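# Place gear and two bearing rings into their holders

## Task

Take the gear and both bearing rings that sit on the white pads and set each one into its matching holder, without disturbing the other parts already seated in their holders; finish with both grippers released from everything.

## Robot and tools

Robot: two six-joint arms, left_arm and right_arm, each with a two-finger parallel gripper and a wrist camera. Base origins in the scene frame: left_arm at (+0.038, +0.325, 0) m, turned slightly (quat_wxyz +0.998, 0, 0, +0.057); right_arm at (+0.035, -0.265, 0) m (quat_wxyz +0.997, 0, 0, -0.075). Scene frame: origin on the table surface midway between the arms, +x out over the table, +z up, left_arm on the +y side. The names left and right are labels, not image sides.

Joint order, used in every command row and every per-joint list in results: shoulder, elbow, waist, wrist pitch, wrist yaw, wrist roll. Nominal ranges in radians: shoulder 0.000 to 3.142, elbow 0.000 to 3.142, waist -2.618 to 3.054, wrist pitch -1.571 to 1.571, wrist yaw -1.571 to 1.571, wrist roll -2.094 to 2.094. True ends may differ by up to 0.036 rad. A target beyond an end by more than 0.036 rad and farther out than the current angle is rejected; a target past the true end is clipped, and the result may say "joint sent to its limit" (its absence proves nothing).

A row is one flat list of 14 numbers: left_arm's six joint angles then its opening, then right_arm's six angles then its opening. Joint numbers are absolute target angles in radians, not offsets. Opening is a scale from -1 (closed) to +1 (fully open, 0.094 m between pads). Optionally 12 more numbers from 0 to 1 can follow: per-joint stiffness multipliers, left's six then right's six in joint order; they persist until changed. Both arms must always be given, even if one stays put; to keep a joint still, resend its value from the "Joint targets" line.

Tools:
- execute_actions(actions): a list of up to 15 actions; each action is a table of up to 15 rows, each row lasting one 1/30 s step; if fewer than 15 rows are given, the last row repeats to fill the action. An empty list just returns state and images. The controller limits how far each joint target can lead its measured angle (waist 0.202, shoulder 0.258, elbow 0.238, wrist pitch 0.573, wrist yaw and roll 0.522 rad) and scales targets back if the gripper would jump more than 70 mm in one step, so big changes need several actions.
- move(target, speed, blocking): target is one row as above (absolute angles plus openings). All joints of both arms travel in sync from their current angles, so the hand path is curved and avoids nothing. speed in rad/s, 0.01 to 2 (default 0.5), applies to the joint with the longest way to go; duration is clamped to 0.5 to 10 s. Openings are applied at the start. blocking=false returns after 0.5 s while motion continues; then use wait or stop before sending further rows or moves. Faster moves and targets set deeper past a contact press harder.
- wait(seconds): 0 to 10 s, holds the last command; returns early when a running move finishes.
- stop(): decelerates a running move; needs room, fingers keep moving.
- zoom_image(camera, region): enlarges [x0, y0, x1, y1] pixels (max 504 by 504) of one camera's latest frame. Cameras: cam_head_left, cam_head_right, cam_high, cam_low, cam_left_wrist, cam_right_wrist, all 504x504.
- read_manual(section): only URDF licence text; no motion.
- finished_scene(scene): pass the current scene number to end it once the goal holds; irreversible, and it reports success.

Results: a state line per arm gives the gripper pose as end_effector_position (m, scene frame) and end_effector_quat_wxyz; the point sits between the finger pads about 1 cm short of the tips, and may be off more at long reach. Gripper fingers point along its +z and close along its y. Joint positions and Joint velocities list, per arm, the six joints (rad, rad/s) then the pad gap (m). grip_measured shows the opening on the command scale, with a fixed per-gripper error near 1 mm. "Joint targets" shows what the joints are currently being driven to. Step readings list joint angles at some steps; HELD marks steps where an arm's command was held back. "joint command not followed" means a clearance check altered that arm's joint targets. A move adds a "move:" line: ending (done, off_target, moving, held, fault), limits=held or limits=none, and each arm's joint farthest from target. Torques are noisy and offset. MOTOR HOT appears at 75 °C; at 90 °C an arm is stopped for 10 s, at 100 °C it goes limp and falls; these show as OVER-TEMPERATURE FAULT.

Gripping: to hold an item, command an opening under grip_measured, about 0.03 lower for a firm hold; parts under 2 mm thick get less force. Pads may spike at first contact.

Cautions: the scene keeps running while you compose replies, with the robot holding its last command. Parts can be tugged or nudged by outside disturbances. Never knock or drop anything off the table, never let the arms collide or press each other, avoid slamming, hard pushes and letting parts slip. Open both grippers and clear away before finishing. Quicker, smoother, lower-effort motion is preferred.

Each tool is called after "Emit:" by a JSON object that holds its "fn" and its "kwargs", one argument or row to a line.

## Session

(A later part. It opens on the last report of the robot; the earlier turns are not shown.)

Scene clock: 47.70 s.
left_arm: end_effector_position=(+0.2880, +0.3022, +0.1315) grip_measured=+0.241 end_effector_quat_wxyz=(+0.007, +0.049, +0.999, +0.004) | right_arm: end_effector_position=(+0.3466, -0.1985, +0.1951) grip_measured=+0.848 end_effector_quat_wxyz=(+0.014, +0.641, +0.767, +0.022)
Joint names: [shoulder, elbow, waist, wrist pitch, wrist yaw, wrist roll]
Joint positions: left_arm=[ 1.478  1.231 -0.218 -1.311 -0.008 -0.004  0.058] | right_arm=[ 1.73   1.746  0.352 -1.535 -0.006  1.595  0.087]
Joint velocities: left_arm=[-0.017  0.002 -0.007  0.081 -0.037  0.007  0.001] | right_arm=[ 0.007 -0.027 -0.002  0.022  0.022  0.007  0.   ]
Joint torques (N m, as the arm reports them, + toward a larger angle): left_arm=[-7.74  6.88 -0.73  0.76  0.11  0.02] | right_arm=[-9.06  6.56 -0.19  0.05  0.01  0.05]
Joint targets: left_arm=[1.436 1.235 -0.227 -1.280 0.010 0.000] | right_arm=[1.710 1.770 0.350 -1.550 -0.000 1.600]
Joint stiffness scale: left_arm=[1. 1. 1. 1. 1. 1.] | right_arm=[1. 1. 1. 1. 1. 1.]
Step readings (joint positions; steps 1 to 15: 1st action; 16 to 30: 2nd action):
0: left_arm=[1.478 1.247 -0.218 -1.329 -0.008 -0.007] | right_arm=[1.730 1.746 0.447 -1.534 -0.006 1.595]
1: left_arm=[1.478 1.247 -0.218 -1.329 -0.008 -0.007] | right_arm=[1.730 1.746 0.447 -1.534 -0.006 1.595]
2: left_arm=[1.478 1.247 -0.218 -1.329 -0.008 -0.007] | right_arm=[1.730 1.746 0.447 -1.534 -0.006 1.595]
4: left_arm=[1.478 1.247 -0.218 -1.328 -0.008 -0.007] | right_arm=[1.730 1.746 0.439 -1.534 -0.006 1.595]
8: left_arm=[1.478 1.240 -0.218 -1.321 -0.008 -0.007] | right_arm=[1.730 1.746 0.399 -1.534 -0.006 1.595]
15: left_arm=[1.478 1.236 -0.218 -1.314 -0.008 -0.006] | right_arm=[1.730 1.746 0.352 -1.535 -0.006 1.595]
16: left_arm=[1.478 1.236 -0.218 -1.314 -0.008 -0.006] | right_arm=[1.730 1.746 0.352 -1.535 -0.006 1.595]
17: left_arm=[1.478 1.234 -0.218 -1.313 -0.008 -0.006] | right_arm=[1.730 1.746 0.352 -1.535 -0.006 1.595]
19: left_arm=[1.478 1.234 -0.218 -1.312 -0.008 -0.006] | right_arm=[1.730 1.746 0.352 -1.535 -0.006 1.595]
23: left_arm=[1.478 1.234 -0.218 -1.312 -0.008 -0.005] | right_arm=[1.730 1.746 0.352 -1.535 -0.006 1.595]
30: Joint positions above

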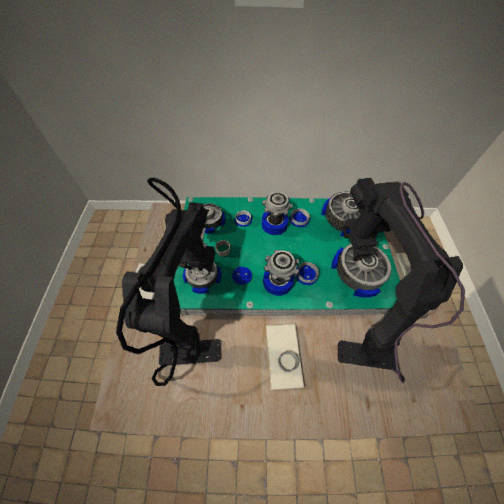

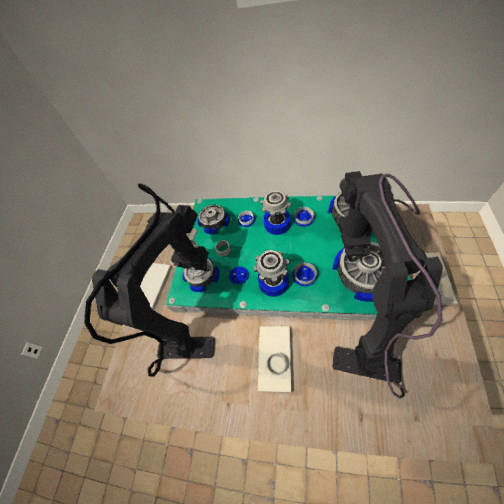

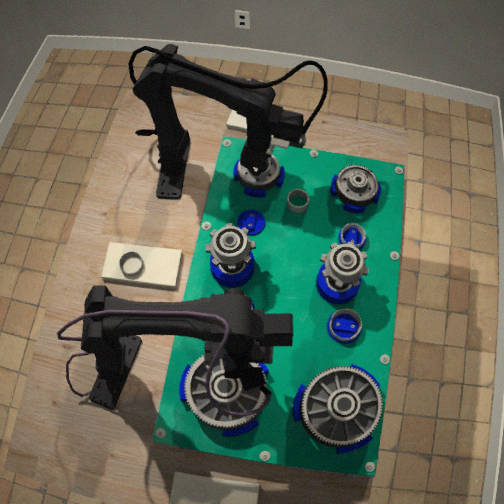

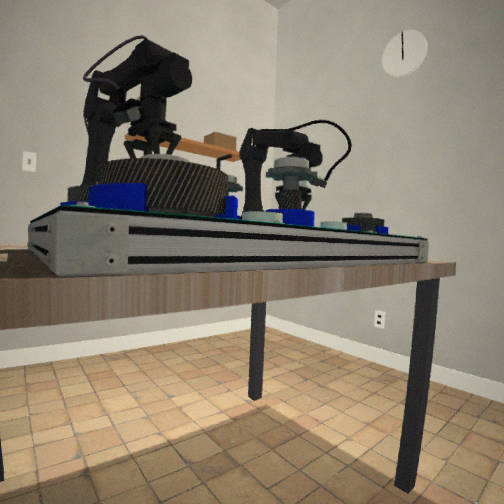

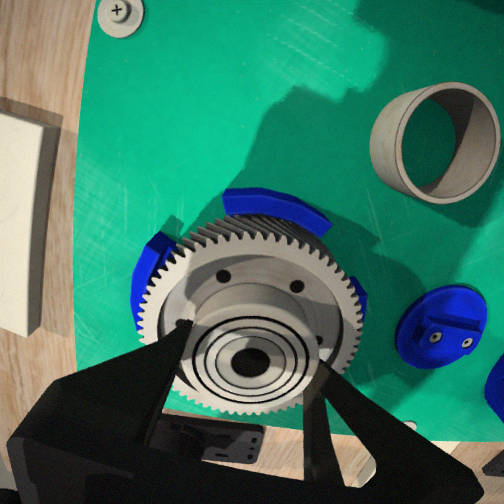

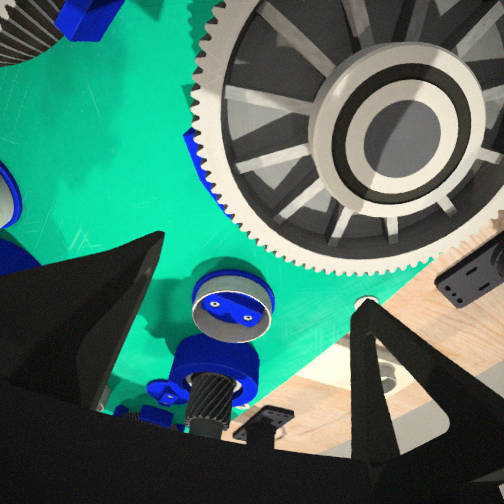

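Emit:
{"fn": "execute_actions", "kwargs": {
  "actions": [
    [[1.445,1.238,-0.225,-1.288,0.008,0,0.32,1.71,1.77,0.35,-1.55,0,1.6,0.85],[1.454,1.241,-0.223,-1.296,0.005,0,0.45,1.71,1.77,0.35,-1.55,0,1.6,0.85],[1.463,1.244,-0.221,-1.304,0.002,0,0.55,1.71,1.77,0.35,-1.55,0,1.6,0.85],[1.470,1.246,-0.22,-1.311,0,0,0.62,1.71,1.77,0.35,-1.55,0,1.6,0.85],[1.472,1.246,-0.22,-1.311,0,0,0.65,1.71,1.77,0.35,-1.55,0,1.6,0.85],[1.472,1.246,-0.22,-1.311,0,0,0.65,1.71,1.77,0.35,-1.55,0,1.6,0.85],[1.472,1.246,-0.22,-1.311,0,0,0.65,1.71,1.77,0.35,-1.55,0,1.6,0.85],[1.472,1.252,-0.22,-1.317,0,0,0.65,1.71,1.77,0.35,-1.55,0,1.6,0.85],[1.472,1.262,-0.22,-1.326,0,0,0.65,1.71,1.77,0.35,-1.55,0,1.6,0.85],[1.472,1.274,-0.22,-1.337,0,0,0.65,1.71,1.77,0.35,-1.55,0,1.6,0.85],[1.473,1.288,-0.22,-1.349,0,0,0.65,1.71,1.77,0.35,-1.55,0,1.6,0.85],[1.474,1.302,-0.22,-1.361,0,0,0.65,1.71,1.77,0.35,-1.55,0,1.6,0.85],[1.475,1.316,-0.22,-1.373,0,0,0.65,1.71,1.77,0.35,-1.55,0,1.6,0.85],[1.476,1.33,-0.22,-1.385,0,0,0.65,1.71,1.77,0.35,-1.55,0,1.6,0.85],[1.477,1.344,-0.22,-1.397,0,0,0.65,1.71,1.77,0.35,-1.55,0,1.6,0.85]],
    [[1.478,1.358,-0.22,-1.409,0,0,0.65,1.71,1.77,0.35,-1.55,0,1.6,0.85],[1.48,1.372,-0.22,-1.421,0,0,0.65,1.71,1.77,0.35,-1.55,0,1.6,0.85],[1.482,1.386,-0.22,-1.433,0,0,0.65,1.71,1.77,0.35,-1.55,0,1.6,0.85],[1.484,1.40,-0.22,-1.445,0,0,0.65,1.71,1.77,0.35,-1.55,0,1.6,0.85],[1.486,1.414,-0.22,-1.457,0,0,0.65,1.71,1.77,0.35,-1.55,0,1.6,0.85],[1.488,1.428,-0.22,-1.469,0,0,0.65,1.71,1.77,0.35,-1.55,0,1.6,0.85],[1.49,1.442,-0.22,-1.481,0,0,0.65,1.71,1.77,0.35,-1.55,0,1.6,0.85],[1.492,1.456,-0.22,-1.493,0,0,0.65,1.71,1.77,0.35,-1.55,0,1.6,0.85],[1.494,1.47,-0.22,-1.505,0,0,0.65,1.71,1.77,0.35,-1.55,0,1.6,0.85],[1.496,1.482,-0.22,-1.515,0,0,0.65,1.71,1.77,0.35,-1.55,0,1.6,0.85],[1.498,1.492,-0.22,-1.522,0,0,0.65,1.71,1.77,0.35,-1.55,0,1.6,0.85],[1.50,1.50,-0.22,-1.53,0,0,0.65,1.71,1.77,0.35,-1.55,0,1.6,0.85]]
  ]
}}

Scene clock: 50.53 s.
left_arm: end_effector_position=(+0.2955, +0.3011, +0.1888) grip_measured=+0.648 end_effector_quat_wxyz=(+0.030, +0.049, +0.998, +0.002) | right_arm: end_effector_position=(+0.3466, -0.1985, +0.1951) grip_measured=+0.848 end_effector_quat_wxyz=(+0.014, +0.641, +0.767, +0.022)
Joint names: [shoulder, elbow, waist, wrist pitch, wrist yaw, wrist roll]
Joint positions: left_arm=[ 1.487  1.467 -0.218 -1.492 -0.006 -0.004  0.077] | right_arm=[ 1.73   1.746  0.352 -1.535 -0.006  1.595  0.087]
Joint velocities: left_arm=[ 0.017  0.032  0.012 -0.198  0.007 -0.037 -0.001] | right_arm=[ 0.002 -0.012 -0.017 -0.051  0.037  0.022  0.001]
Joint torques (N m, as the arm reports them, + toward a larger angle): left_arm=[-3.85  9.35 -0.09  0.27  0.03  0.03] | right_arm=[-9.1   6.57 -0.22  0.04  0.    0.03]
Joint targets: left_arm=[1.500 1.500 -0.220 -1.530 -0.000 -0.000] | right_arm=[1.710 1.770 0.350 -1.550 -0.000 1.600]
Joint stiffness scale: left_arm=[1. 1. 1. 1. 1. 1.] | right_arm=[1. 1. 1. 1. 1. 1.]
Step readings (joint positions; steps 1 to 15: 1st action; 16 to 30: 2nd action):
0: left_arm=[1.478 1.231 -0.218 -1.311 -0.008 -0.004] | right_arm=[1.730 1.746 0.352 -1.535 -0.006 1.595]
1: left_arm=[1.478 1.231 -0.218 -1.311 -0.009 -0.004] | right_arm=[1.730 1.746 0.352 -1.535 -0.006 1.595]
2: left_arm=[1.478 1.231 -0.218 -1.310 -0.011 -0.004] | right_arm=[1.730 1.746 0.352 -1.535 -0.006 1.595]
4: left_arm=[1.478 1.231 -0.218 -1.310 -0.008 -0.004] | right_arm=[1.730 1.746 0.352 -1.535 -0.006 1.595]
8: left_arm=[1.478 1.231 -0.218 -1.310 -0.007 -0.004] | right_arm=[1.730 1.746 0.352 -1.535 -0.006 1.595]
15: left_arm=[1.478 1.283 -0.218 -1.350 -0.006 -0.004] | right_arm=[1.730 1.746 0.352 -1.535 -0.006 1.595]
16: left_arm=[1.478 1.299 -0.218 -1.358 -0.006 -0.004] | right_arm=[1.730 1.746 0.352 -1.535 -0.006 1.595]
17: left_arm=[1.478 1.315 -0.218 -1.366 -0.006 -0.004] | right_arm=[1.730 1.746 0.352 -1.535 -0.006 1.595]
19: left_arm=[1.478 1.343 -0.218 -1.385 -0.006 -0.004] | right_arm=[1.730 1.746 0.352 -1.535 -0.006 1.595]
23: left_arm=[1.478 1.399 -0.218 -1.430 -0.006 -0.004] | right_arm=[1.730 1.746 0.352 -1.535 -0.006 1.595]
30: Joint positions above

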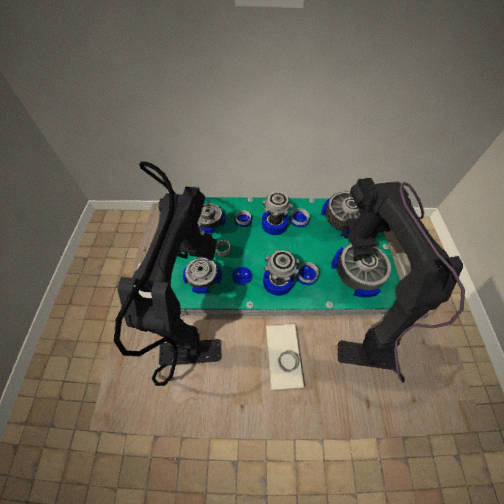

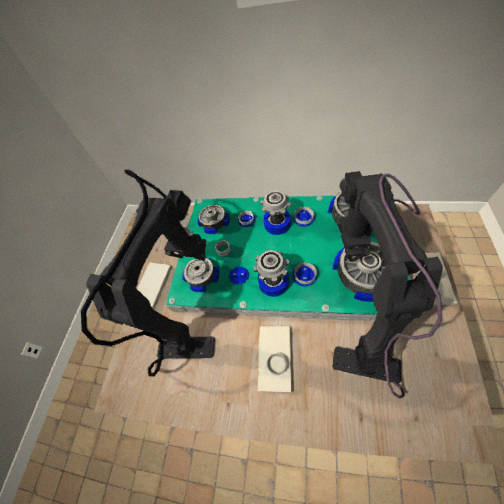

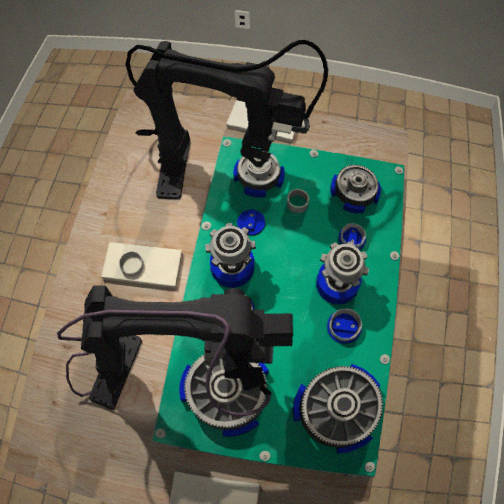

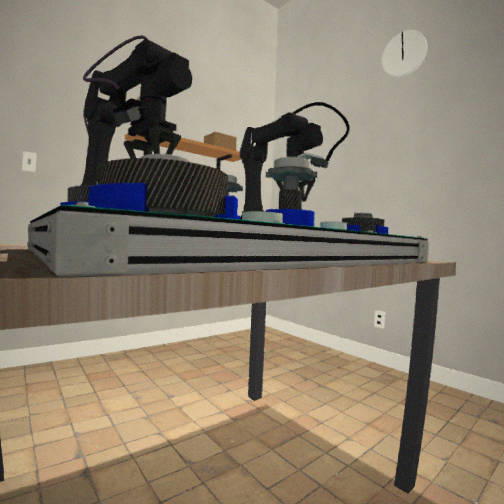

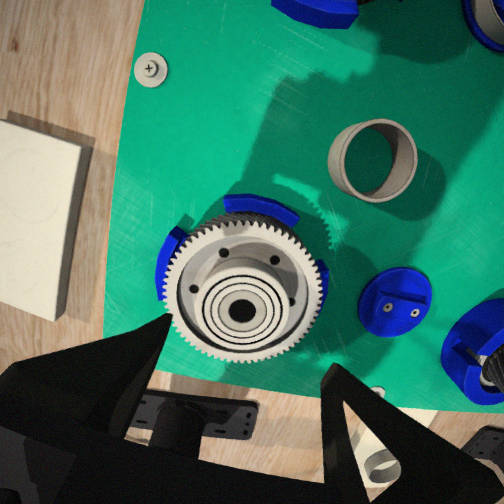

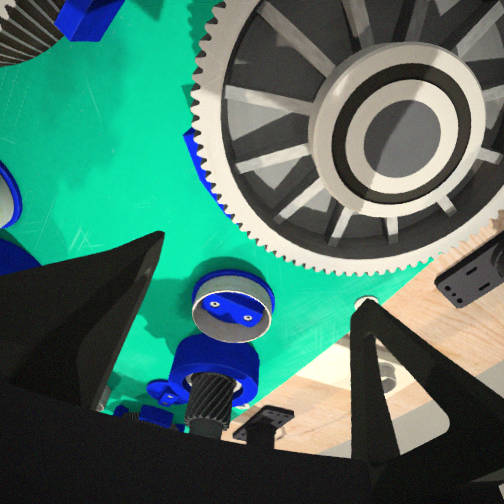

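Emit:
{"fn": "move", "kwargs": {
  "target": [1.50,1.50,-1.3,-1.53,0,0,0.65,1.73,1.746,0.352,-1.535,-0.006,1.595,0.85],
  "speed": 1.0
}}

Emit:
{"fn": "move", "kwargs": {
  "target": [1.742,1.375,-1.74,-1.195,0,0,0.95,1.73,1.746,0.352,-1.535,-0.006,1.595,0.85],
  "speed": 0.8
}}

Scene clock: 52.80 s.
left_arm: end_effector_position=(+0.1348, +0.0918, +0.1875) grip_measured=+0.649 end_effector_quat_wxyz=(+0.012, +0.555, +0.832, -0.009) | right_arm: end_effector_position=(+0.3466, -0.1985, +0.1951) grip_measured=+0.848 end_effector_quat_wxyz=(+0.014, +0.641, +0.767, +0.022)
Joint names: [shoulder, elbow, waist, wrist pitch, wrist yaw, wrist roll]
Joint positions: left_arm=[ 1.492  1.467 -1.296 -1.516  0.002 -0.004  0.077] | right_arm=[ 1.73   1.746  0.352 -1.535 -0.006  1.595  0.087]
Joint velocities: left_arm=[-0.022 -0.002  0.007 -0.037  0.037  0.007 -0.001] | right_arm=[-0.002 -0.022  0.012 -0.022 -0.022  0.007  0.   ]
Joint torques (N m, as the arm reports them, + toward a larger angle): left_arm=[-4.12  9.37 -0.29  0.23 -0.04  0.01] | right_arm=[-7.34  4.96 -0.02  0.19 -0.05 -0.03]
Joint targets: left_arm=[1.500 1.500 -1.300 -1.530 0.000 0.000] | right_arm=[1.730 1.746 0.352 -1.535 -0.006 1.595]
Joint stiffness scale: left_arm=[1. 1. 1. 1. 1. 1.] | right_arm=[1. 1. 1. 1. 1. 1.]
move: off_target (left_arm); limits=none; left_arm: farthest joint: the elbow, 0.033 radians from its target (0.033 radians at the start); right_arm: farthest joint: the waist, 0.000 radians from its target (0.000 radians at the start)

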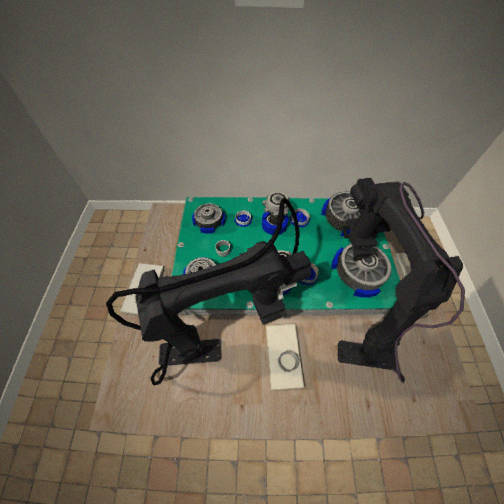

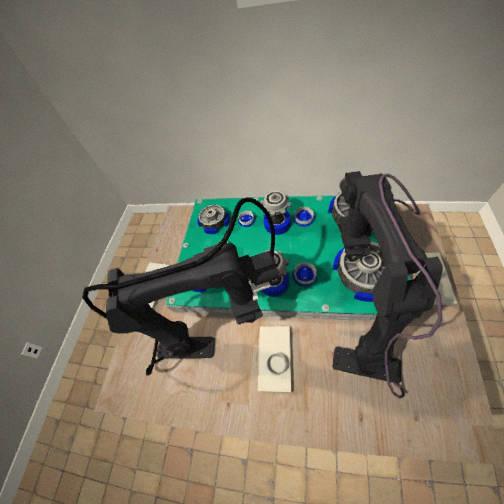

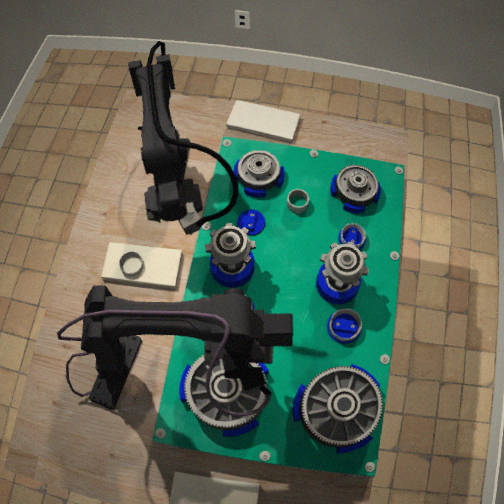

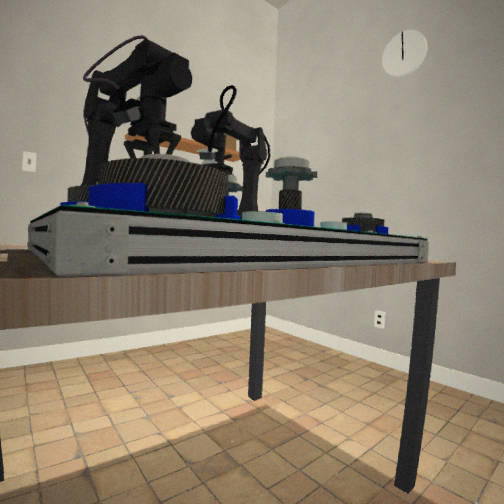

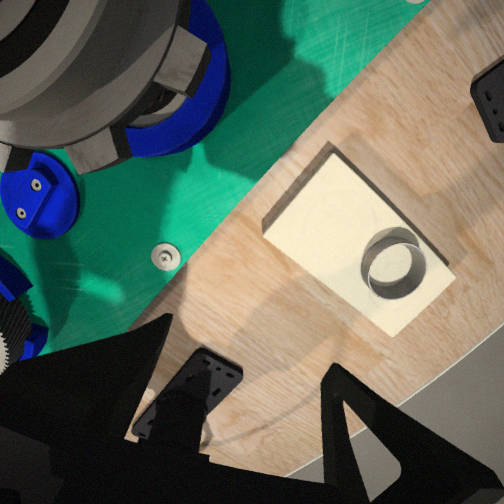

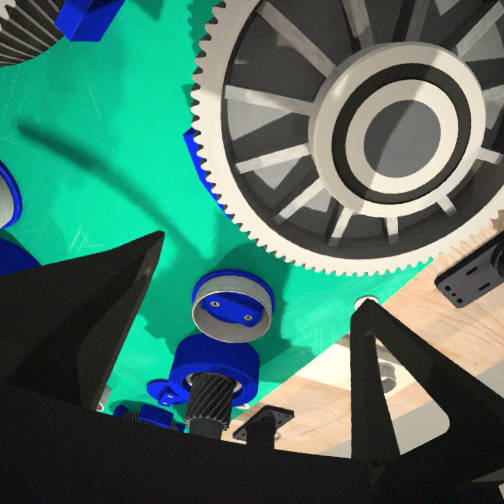

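Scene clock: 54.13 s.
left_arm: end_effector_position=(+0.0210, +0.0110, +0.0997) grip_measured=+0.949 end_effector_quat_wxyz=(-0.003, +0.725, +0.688, +0.001) | right_arm: end_effector_position=(+0.3466, -0.1985, +0.1951) grip_measured=+0.848 end_effector_quat_wxyz=(+0.014, +0.641, +0.767, +0.022)
Joint names: [shoulder, elbow, waist, wrist pitch, wrist yaw, wrist roll]
Joint positions: left_arm=[ 1.746  1.385 -1.742 -1.214  0.003 -0.004  0.092] | right_arm=[ 1.73   1.746  0.352 -1.535 -0.006  1.595  0.087]
Joint velocities: left_arm=[ 0.007  0.017 -0.032 -0.081  0.022 -0.037 -0.   ] | right_arm=[-0.002 -0.022 -0.017 -0.037 -0.022  0.007  0.   ]
Joint torques (N m, as the arm reports them, + toward a larger angle): left_arm=[-7.03  5.54  0.17  0.55 -0.05  0.01] | right_arm=[-7.37  4.96 -0.05  0.19 -0.02 -0.02]
Joint targets: left_arm=[1.742 1.375 -1.740 -1.195 -0.000 -0.000] | right_arm=[1.730 1.746 0.352 -1.535 -0.006 1.595]
Joint stiffness scale: left_arm=[1. 1. 1. 1. 1. 1.] | right_arm=[1. 1. 1. 1. 1. 1.]
move: done; limits=none; left_arm: farthest joint: the wrist pitch, 0.019 radians from its target (0.321 radians at the start); right_arm: farthest joint: the waist, 0.000 radians from its target (0.000 radians at the start)

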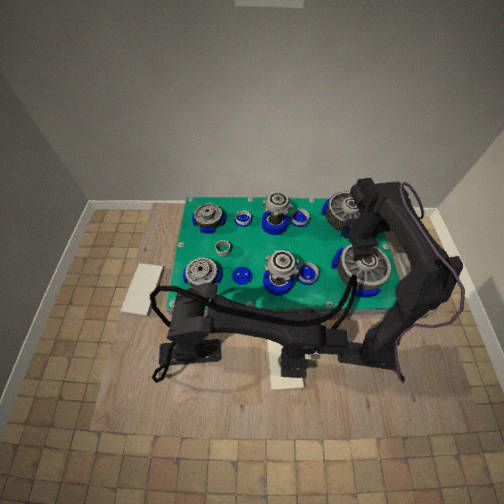

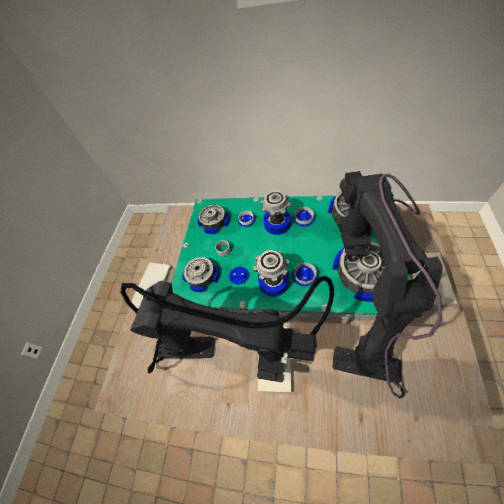

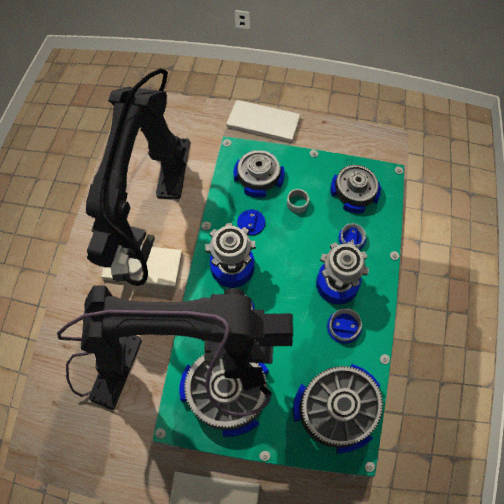

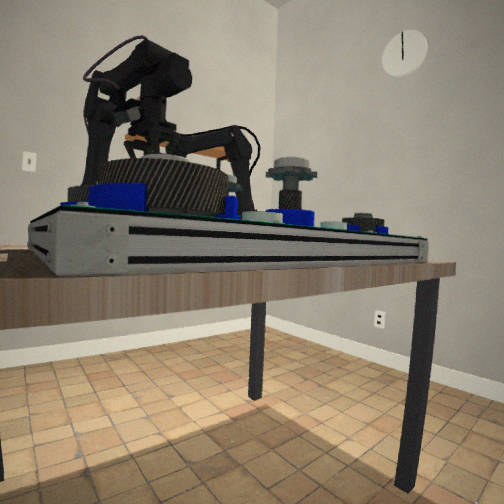

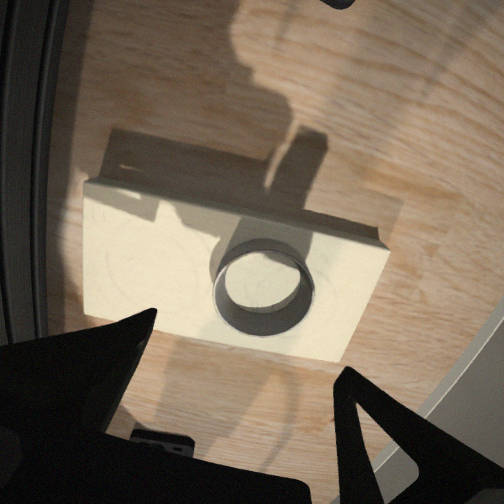

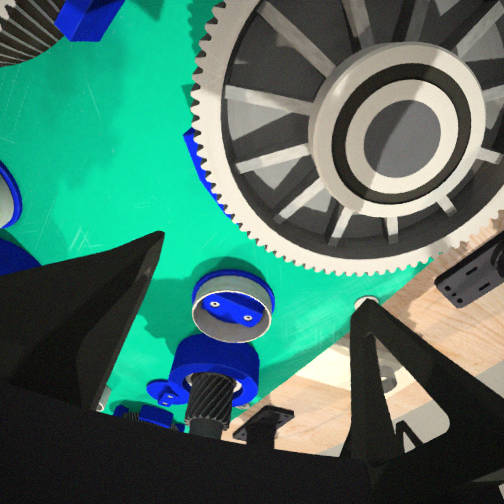

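Emit:
{"fn": "move", "kwargs": {
  "target": [1.808,1.20,-1.757,-0.951,0,0,0.95,1.73,1.746,0.352,-1.535,-0.006,1.595,0.85],
  "speed": 0.3
}}

Scene clock: 56.53 s.
left_arm: end_effector_position=(+0.0186, +0.0063, +0.0399) grip_measured=+0.949 end_effector_quat_wxyz=(+0.002, +0.727, +0.686, -0.004) | right_arm: end_effector_position=(+0.3466, -0.1985, +0.1951) grip_measured=+0.848 end_effector_quat_wxyz=(+0.014, +0.641, +0.767, +0.022)
Joint names: [shoulder, elbow, waist, wrist pitch, wrist yaw, wrist roll]
Joint positions: left_arm=[ 1.805  1.213 -1.748 -0.97   0.003 -0.004  0.092] | right_arm=[ 1.73   1.746  0.352 -1.535 -0.006  1.595  0.087]
Joint velocities: left_arm=[ 0.002  0.007 -0.017  0.037 -0.037 -0.022 -0.   ] | right_arm=[-0.007 -0.012 -0.022  0.007 -0.037  0.007  0.   ]
Joint torques (N m, as the arm reports them, + toward a larger angle): left_arm=[-6.7   5.04 -0.73  0.61 -0.07  0.02] | right_arm=[-7.35  4.98 -0.01  0.18 -0.05 -0.01]
Joint targets: left_arm=[1.808 1.200 -1.757 -0.951 -0.000 0.000] | right_arm=[1.730 1.746 0.352 -1.535 -0.006 1.595]
Joint stiffness scale: left_arm=[1. 1. 1. 1. 1. 1.] | right_arm=[1. 1. 1. 1. 1. 1.]
move: done; limits=none; left_arm: farthest joint: the wrist pitch, 0.019 radians from its target (0.263 radians at the start); right_arm: farthest joint: the waist, 0.000 radians from its target (0.000 radians at the start)

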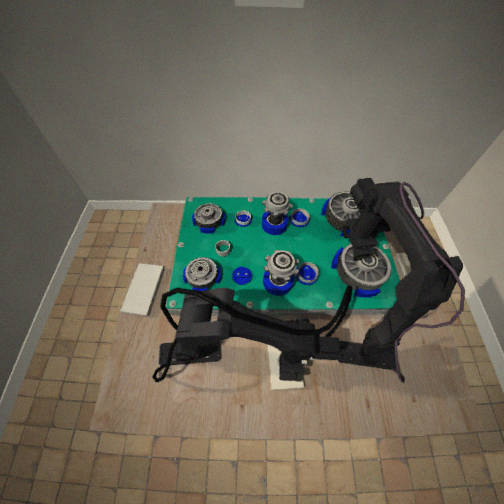

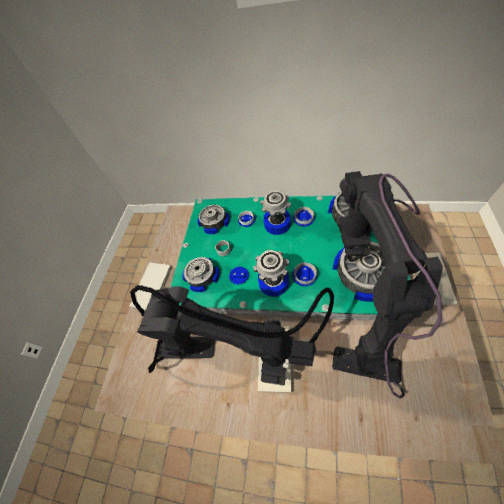

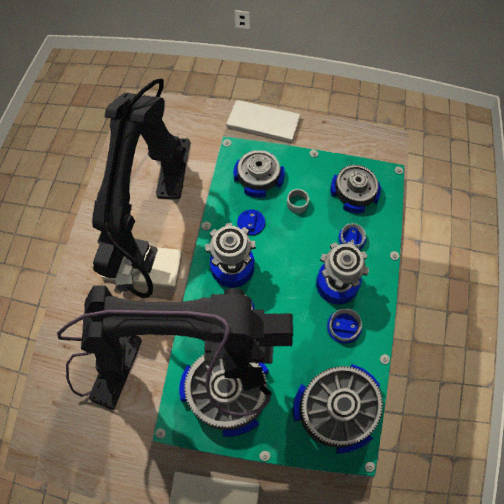

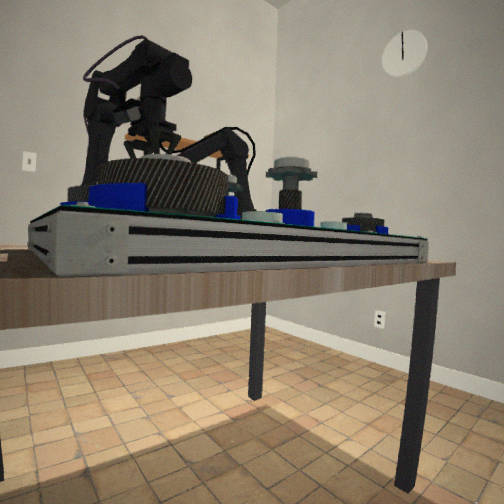

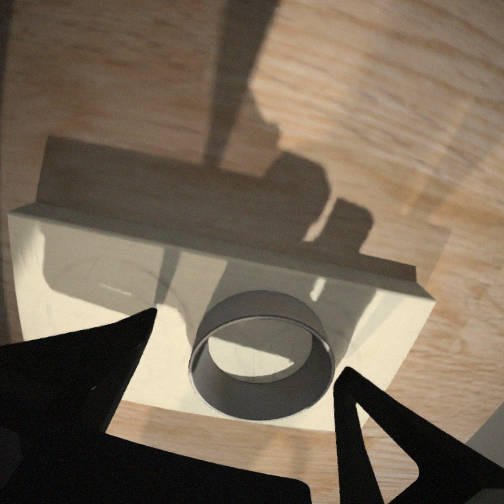

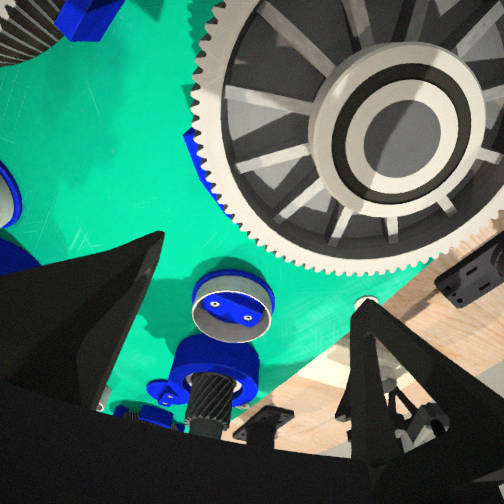

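Emit:
{"fn": "execute_actions", "kwargs": {
  "actions": [
    [[1.804,1.198,-1.759,-0.951,0,0,0.95,1.73,1.746,0.352,-1.535,-0.006,1.595,0.85],[1.800,1.196,-1.761,-0.951,0,0,0.93,1.73,1.746,0.352,-1.535,-0.006,1.595,0.85],[1.796,1.194,-1.763,-0.951,0,0,0.90,1.73,1.746,0.352,-1.535,-0.006,1.595,0.85],[1.792,1.192,-1.765,-0.951,0,0,0.87,1.73,1.746,0.352,-1.535,-0.006,1.595,0.85],[1.788,1.190,-1.767,-0.951,0,0,0.84,1.73,1.746,0.352,-1.535,-0.006,1.595,0.85],[1.784,1.187,-1.769,-0.951,0,0,0.80,1.73,1.746,0.352,-1.535,-0.006,1.595,0.85],[1.780,1.184,-1.771,-0.951,0,0,0.76,1.73,1.746,0.352,-1.535,-0.006,1.595,0.85],[1.777,1.181,-1.771,-0.951,0,0,0.72,1.73,1.746,0.352,-1.535,-0.006,1.595,0.85],[1.775,1.178,-1.771,-0.950,0,0,0.68,1.73,1.746,0.352,-1.535,-0.006,1.595,0.85],[1.775,1.178,-1.771,-0.950,0,0,0.64,1.73,1.746,0.352,-1.535,-0.006,1.595,0.85],[1.775,1.178,-1.771,-0.950,0,0,0.60,1.73,1.746,0.352,-1.535,-0.006,1.595,0.85]]
  ]
}}

Scene clock: 59.63 s.
left_arm: end_effector_position=(+0.0145, +0.0123, +0.0351) grip_measured=+0.602 end_effector_quat_wxyz=(-0.004, +0.732, +0.681, +0.002) | right_arm: end_effector_position=(+0.3466, -0.1985, +0.1951) grip_measured=+0.848 end_effector_quat_wxyz=(+0.014, +0.641, +0.767, +0.022)
Joint names: [shoulder, elbow, waist, wrist pitch, wrist yaw, wrist roll]
Joint positions: left_arm=[ 1.805  1.192 -1.763 -0.966  0.002 -0.004  0.075] | right_arm=[ 1.73   1.746  0.352 -1.535 -0.006  1.595  0.087]
Joint velocities: left_arm=[-0.002 -0.022 -0.012 -0.022  0.022 -0.037  0.001] | right_arm=[-0.002 -0.022 -0.002 -0.037 -0.022  0.007 -0.001]
Joint torques (N m, as the arm reports them, + toward a larger angle): left_arm=[-9.15  4.84 -0.58  0.53 -0.04  0.  ] | right_arm=[-7.35  4.97 -0.07  0.19 -0.04 -0.02]
Joint targets: left_arm=[1.775 1.178 -1.771 -0.950 -0.000 -0.000] | right_arm=[1.730 1.746 0.352 -1.535 -0.006 1.595]
Joint stiffness scale: left_arm=[1. 1. 1. 1. 1. 1.] | right_arm=[1. 1. 1. 1. 1. 1.]
Step readings (joint positions):
0: left_arm=[1.805 1.213 -1.748 -0.970 0.003 -0.004] | right_arm=[1.730 1.746 0.352 -1.535 -0.006 1.595]
1: left_arm=[1.805 1.213 -1.748 -0.970 0.003 -0.004] | right_arm=[1.730 1.746 0.352 -1.535 -0.006 1.595]
2: left_arm=[1.805 1.213 -1.748 -0.970 0.003 -0.004] | right_arm=[1.730 1.746 0.352 -1.535 -0.006 1.595]
4: left_arm=[1.805 1.213 -1.750 -0.970 0.003 -0.004] | right_arm=[1.730 1.746 0.352 -1.535 -0.006 1.595]
8: left_arm=[1.805 1.208 -1.759 -0.967 0.003 -0.004] | right_arm=[1.730 1.746 0.352 -1.535 -0.006 1.595]
15: Joint positions above

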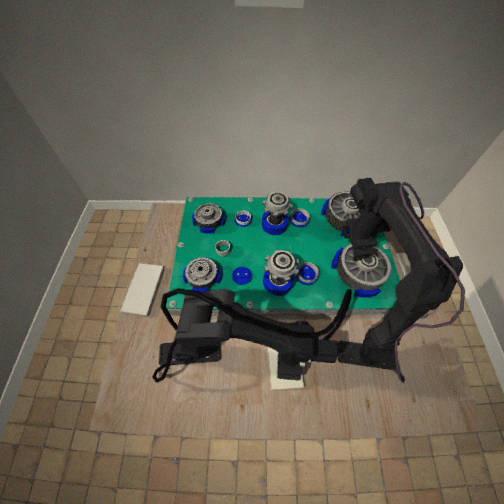

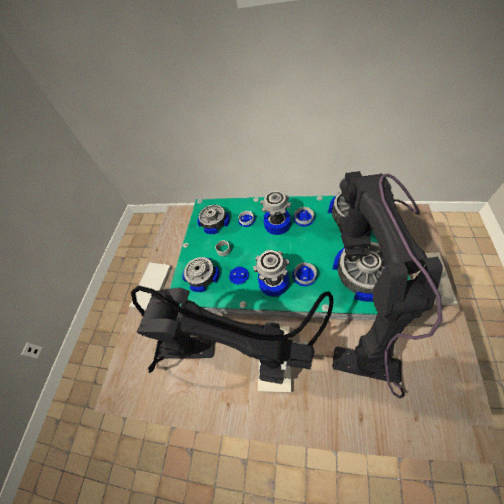

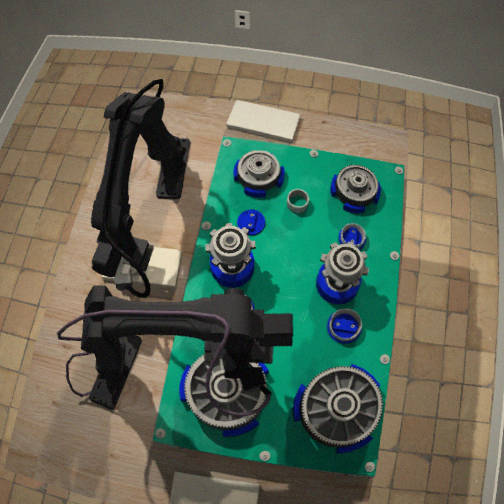

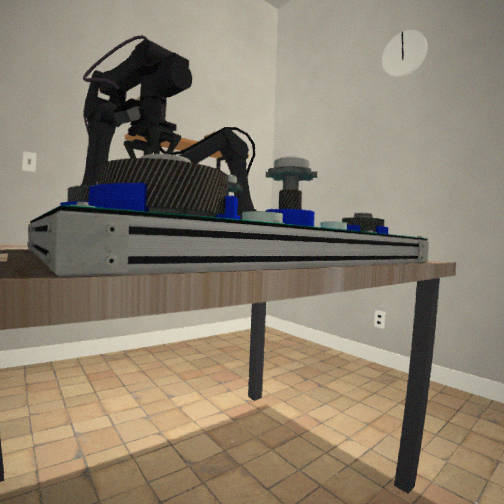

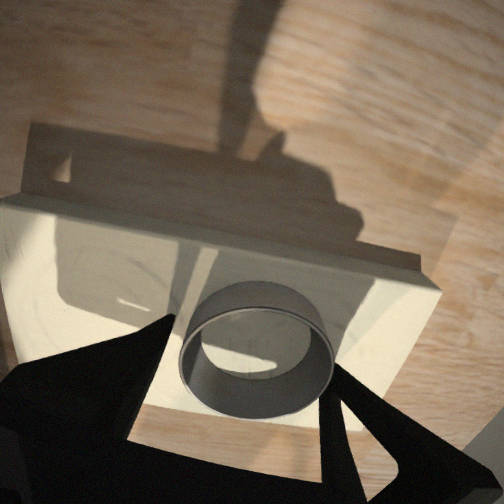

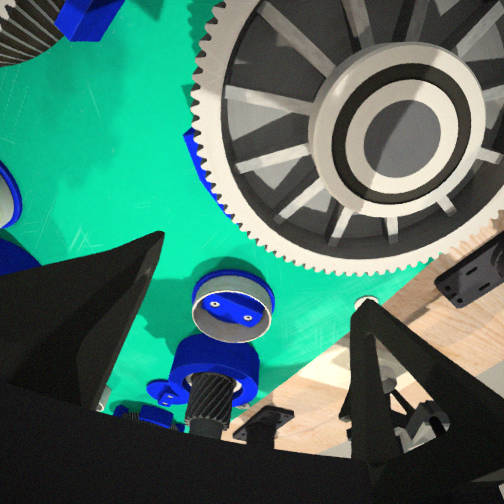

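Emit:
{"fn": "execute_actions", "kwargs": {
  "actions": [
    [[1.78,1.18,-1.768,-0.950,0,0,0.54,1.73,1.746,0.352,-1.535,-0.006,1.595,0.85],[1.78,1.18,-1.766,-0.950,0,0,0.48,1.73,1.746,0.352,-1.535,-0.006,1.595,0.85],[1.78,1.18,-1.764,-0.950,0,0,0.43,1.73,1.746,0.352,-1.535,-0.006,1.595,0.85],[1.78,1.18,-1.763,-0.950,0,0,0.39,1.73,1.746,0.352,-1.535,-0.006,1.595,0.85],[1.78,1.18,-1.763,-0.950,0,0,0.36,1.73,1.746,0.352,-1.535,-0.006,1.595,0.85],[1.78,1.18,-1.763,-0.950,0,0,0.335,1.73,1.746,0.352,-1.535,-0.006,1.595,0.85],[1.78,1.18,-1.763,-0.950,0,0,0.315,1.73,1.746,0.352,-1.535,-0.006,1.595,0.85],[1.78,1.18,-1.763,-0.950,0,0,0.30,1.73,1.746,0.352,-1.535,-0.006,1.595,0.85],[1.78,1.18,-1.763,-0.950,0,0,0.285,1.73,1.746,0.352,-1.535,-0.006,1.595,0.85],[1.78,1.18,-1.763,-0.950,0,0,0.27,1.73,1.746,0.352,-1.535,-0.006,1.595,0.85],[1.78,1.18,-1.763,-0.950,0,0,0.255,1.73,1.746,0.352,-1.535,-0.006,1.595,0.85]]
  ]
}}

Emit:
{"fn": "move", "kwargs": {
  "target": [1.48,1.50,-1.45,-1.55,0,0.2,0.255,1.73,1.746,0.352,-1.535,-0.006,1.595,0.85],
  "speed": 0.6
}}

Scene clock: 60.70 s.
left_arm: end_effector_position=(+0.0145, +0.0123, +0.0351) grip_measured=+0.296 end_effector_quat_wxyz=(-0.004, +0.732, +0.681, +0.002) | right_arm: end_effector_position=(+0.3466, -0.1985, +0.1951) grip_measured=+0.848 end_effector_quat_wxyz=(+0.014, +0.641, +0.767, +0.022)
Joint names: [shoulder, elbow, waist, wrist pitch, wrist yaw, wrist roll]
Joint positions: left_arm=[ 1.805  1.192 -1.763 -0.966  0.002 -0.004  0.061] | right_arm=[ 1.73   1.746  0.352 -1.535 -0.006  1.595  0.087]
Joint velocities: left_arm=[-0.017  0.012 -0.012 -0.007 -0.022 -0.022 -0.   ] | right_arm=[-0.007 -0.002 -0.017 -0.007  0.037 -0.095 -0.001]
Joint torques (N m, as the arm reports them, + toward a larger angle): left_arm=[-8.83  4.98 -0.01  0.54 -0.05  0.02] | right_arm=[-7.33  4.95 -0.01  0.19 -0.04 -0.02]
Joint targets: left_arm=[1.780 1.180 -1.763 -0.950 0.000 0.000] | right_arm=[1.730 1.746 0.352 -1.535 -0.006 1.595]
Joint stiffness scale: left_arm=[1. 1. 1. 1. 1. 1.] | right_arm=[1. 1. 1. 1. 1. 1.]
Step readings (joint positions):
0: left_arm=[1.805 1.192 -1.763 -0.966 0.002 -0.004] | right_arm=[1.730 1.746 0.352 -1.535 -0.006 1.595]
1: left_arm=[1.805 1.192 -1.763 -0.966 0.002 -0.004] | right_arm=[1.730 1.746 0.352 -1.535 -0.006 1.595]
2: left_arm=[1.805 1.192 -1.763 -0.966 0.002 -0.004] | right_arm=[1.730 1.746 0.352 -1.535 -0.006 1.595]
4: left_arm=[1.805 1.192 -1.763 -0.966 0.002 -0.004] | right_arm=[1.730 1.746 0.352 -1.535 -0.006 1.595]
8: left_arm=[1.805 1.192 -1.763 -0.966 0.002 -0.004] | right_arm=[1.730 1.746 0.352 -1.535 -0.006 1.595]
15: Joint positions above

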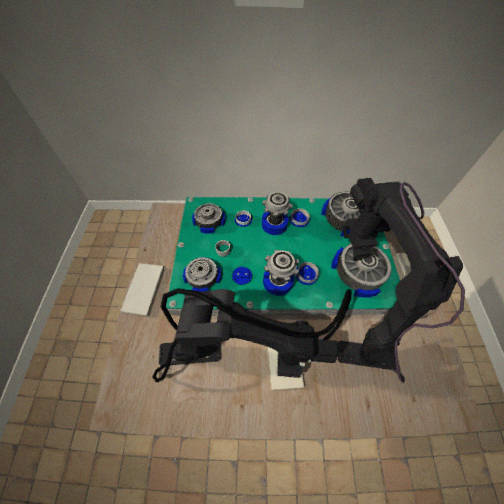

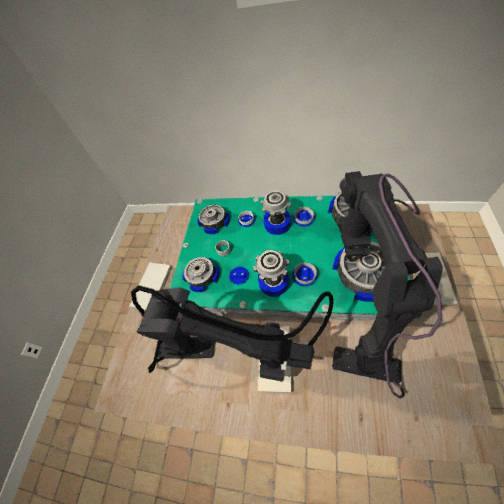

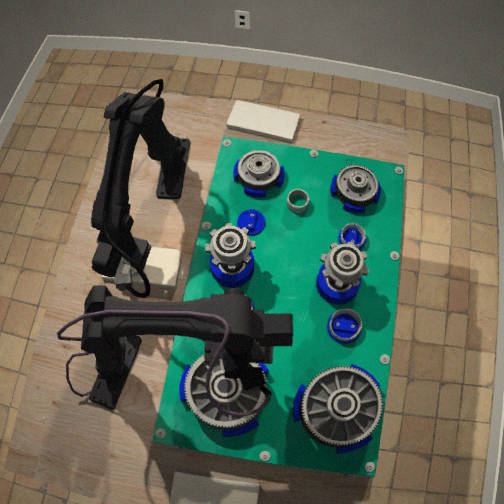

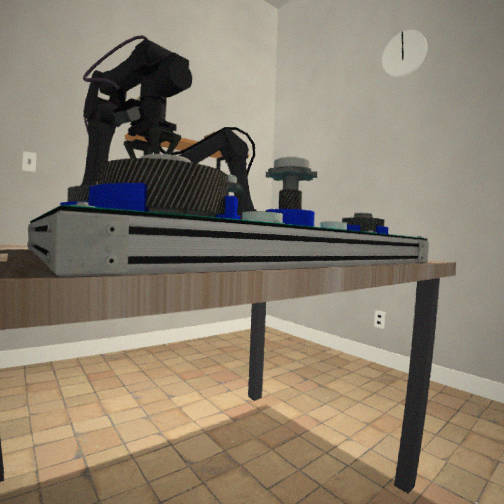

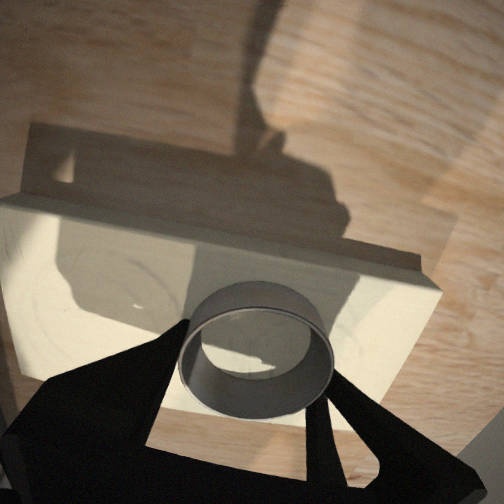

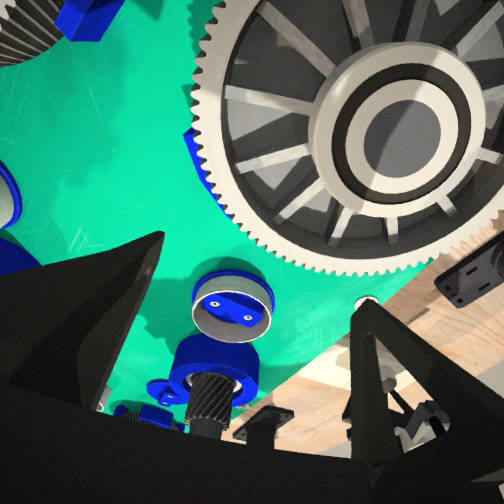

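Scene clock: 62.40 s.
left_arm: end_effector_position=(+0.0949, +0.0837, +0.1860) grip_measured=+0.296 end_effector_quat_wxyz=(+0.001, +0.694, +0.720, -0.002) | right_arm: end_effector_position=(+0.3466, -0.1985, +0.1951) grip_measured=+0.848 end_effector_quat_wxyz=(+0.014, +0.641, +0.767, +0.022)
Joint names: [shoulder, elbow, waist, wrist pitch, wrist yaw, wrist roll]
Joint positions: left_arm=[ 1.498  1.468 -1.457 -1.536  0.002  0.191  0.061] | right_arm=[ 1.73   1.746  0.352 -1.535 -0.006  1.595  0.087]
Joint velocities: left_arm=[-0.007 -0.012 -0.002 -0.022 -0.066  0.022  0.   ] | right_arm=[-0.002 -0.007 -0.012  0.051 -0.051 -0.007 -0.001]
Joint torques (N m, as the arm reports them, + toward a larger angle): left_arm=[-6.07  9.32  0.53  0.23 -0.04  0.07] | right_arm=[-7.36  4.99 -0.01  0.19 -0.04 -0.01]
Joint targets: left_arm=[1.480 1.500 -1.450 -1.550 0.000 0.200] | right_arm=[1.730 1.746 0.352 -1.535 -0.006 1.595]
Joint stiffness scale: left_arm=[1. 1. 1. 1. 1. 1.] | right_arm=[1. 1. 1. 1. 1. 1.]
move: off_target (left_arm); limits=none; left_arm: farthest joint: the elbow, 0.032 radians from its target (0.308 radians at the start); right_arm: farthest joint: the waist, 0.000 radians from its target (0.000 radians at the start)

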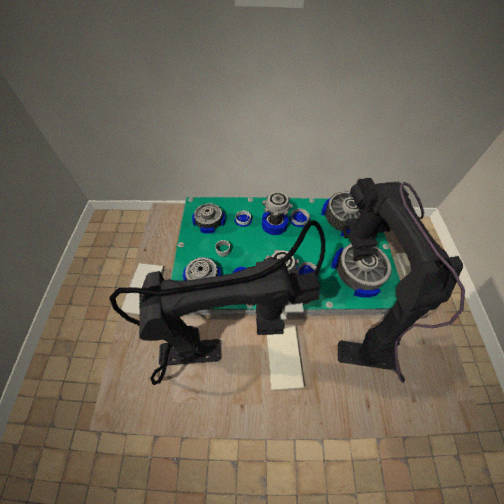

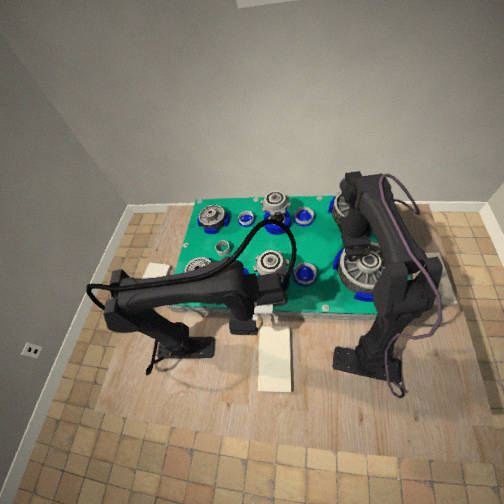

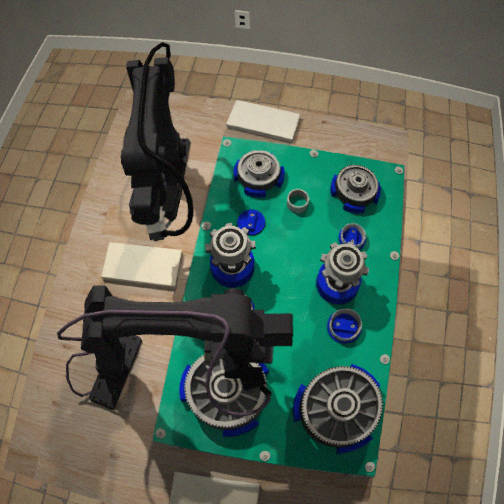

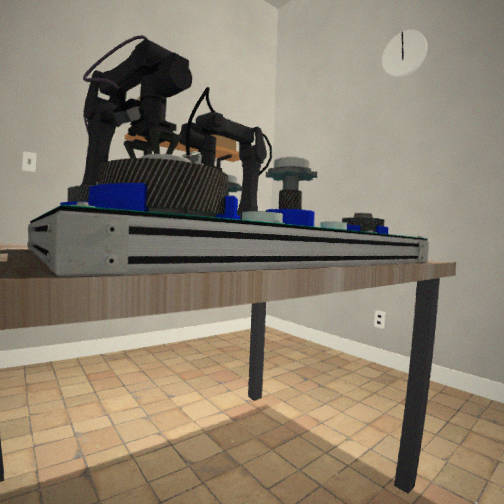

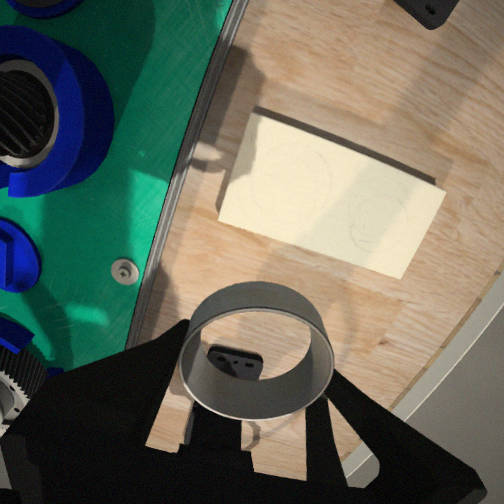

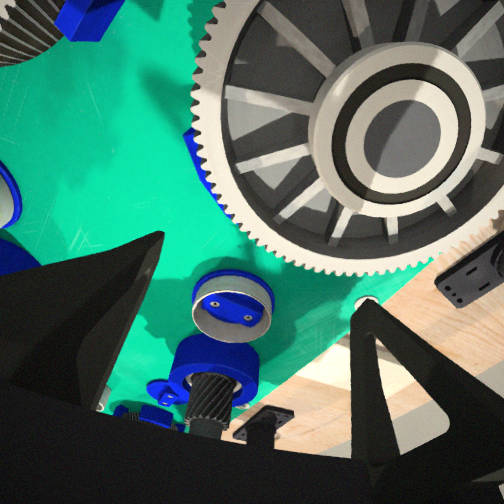

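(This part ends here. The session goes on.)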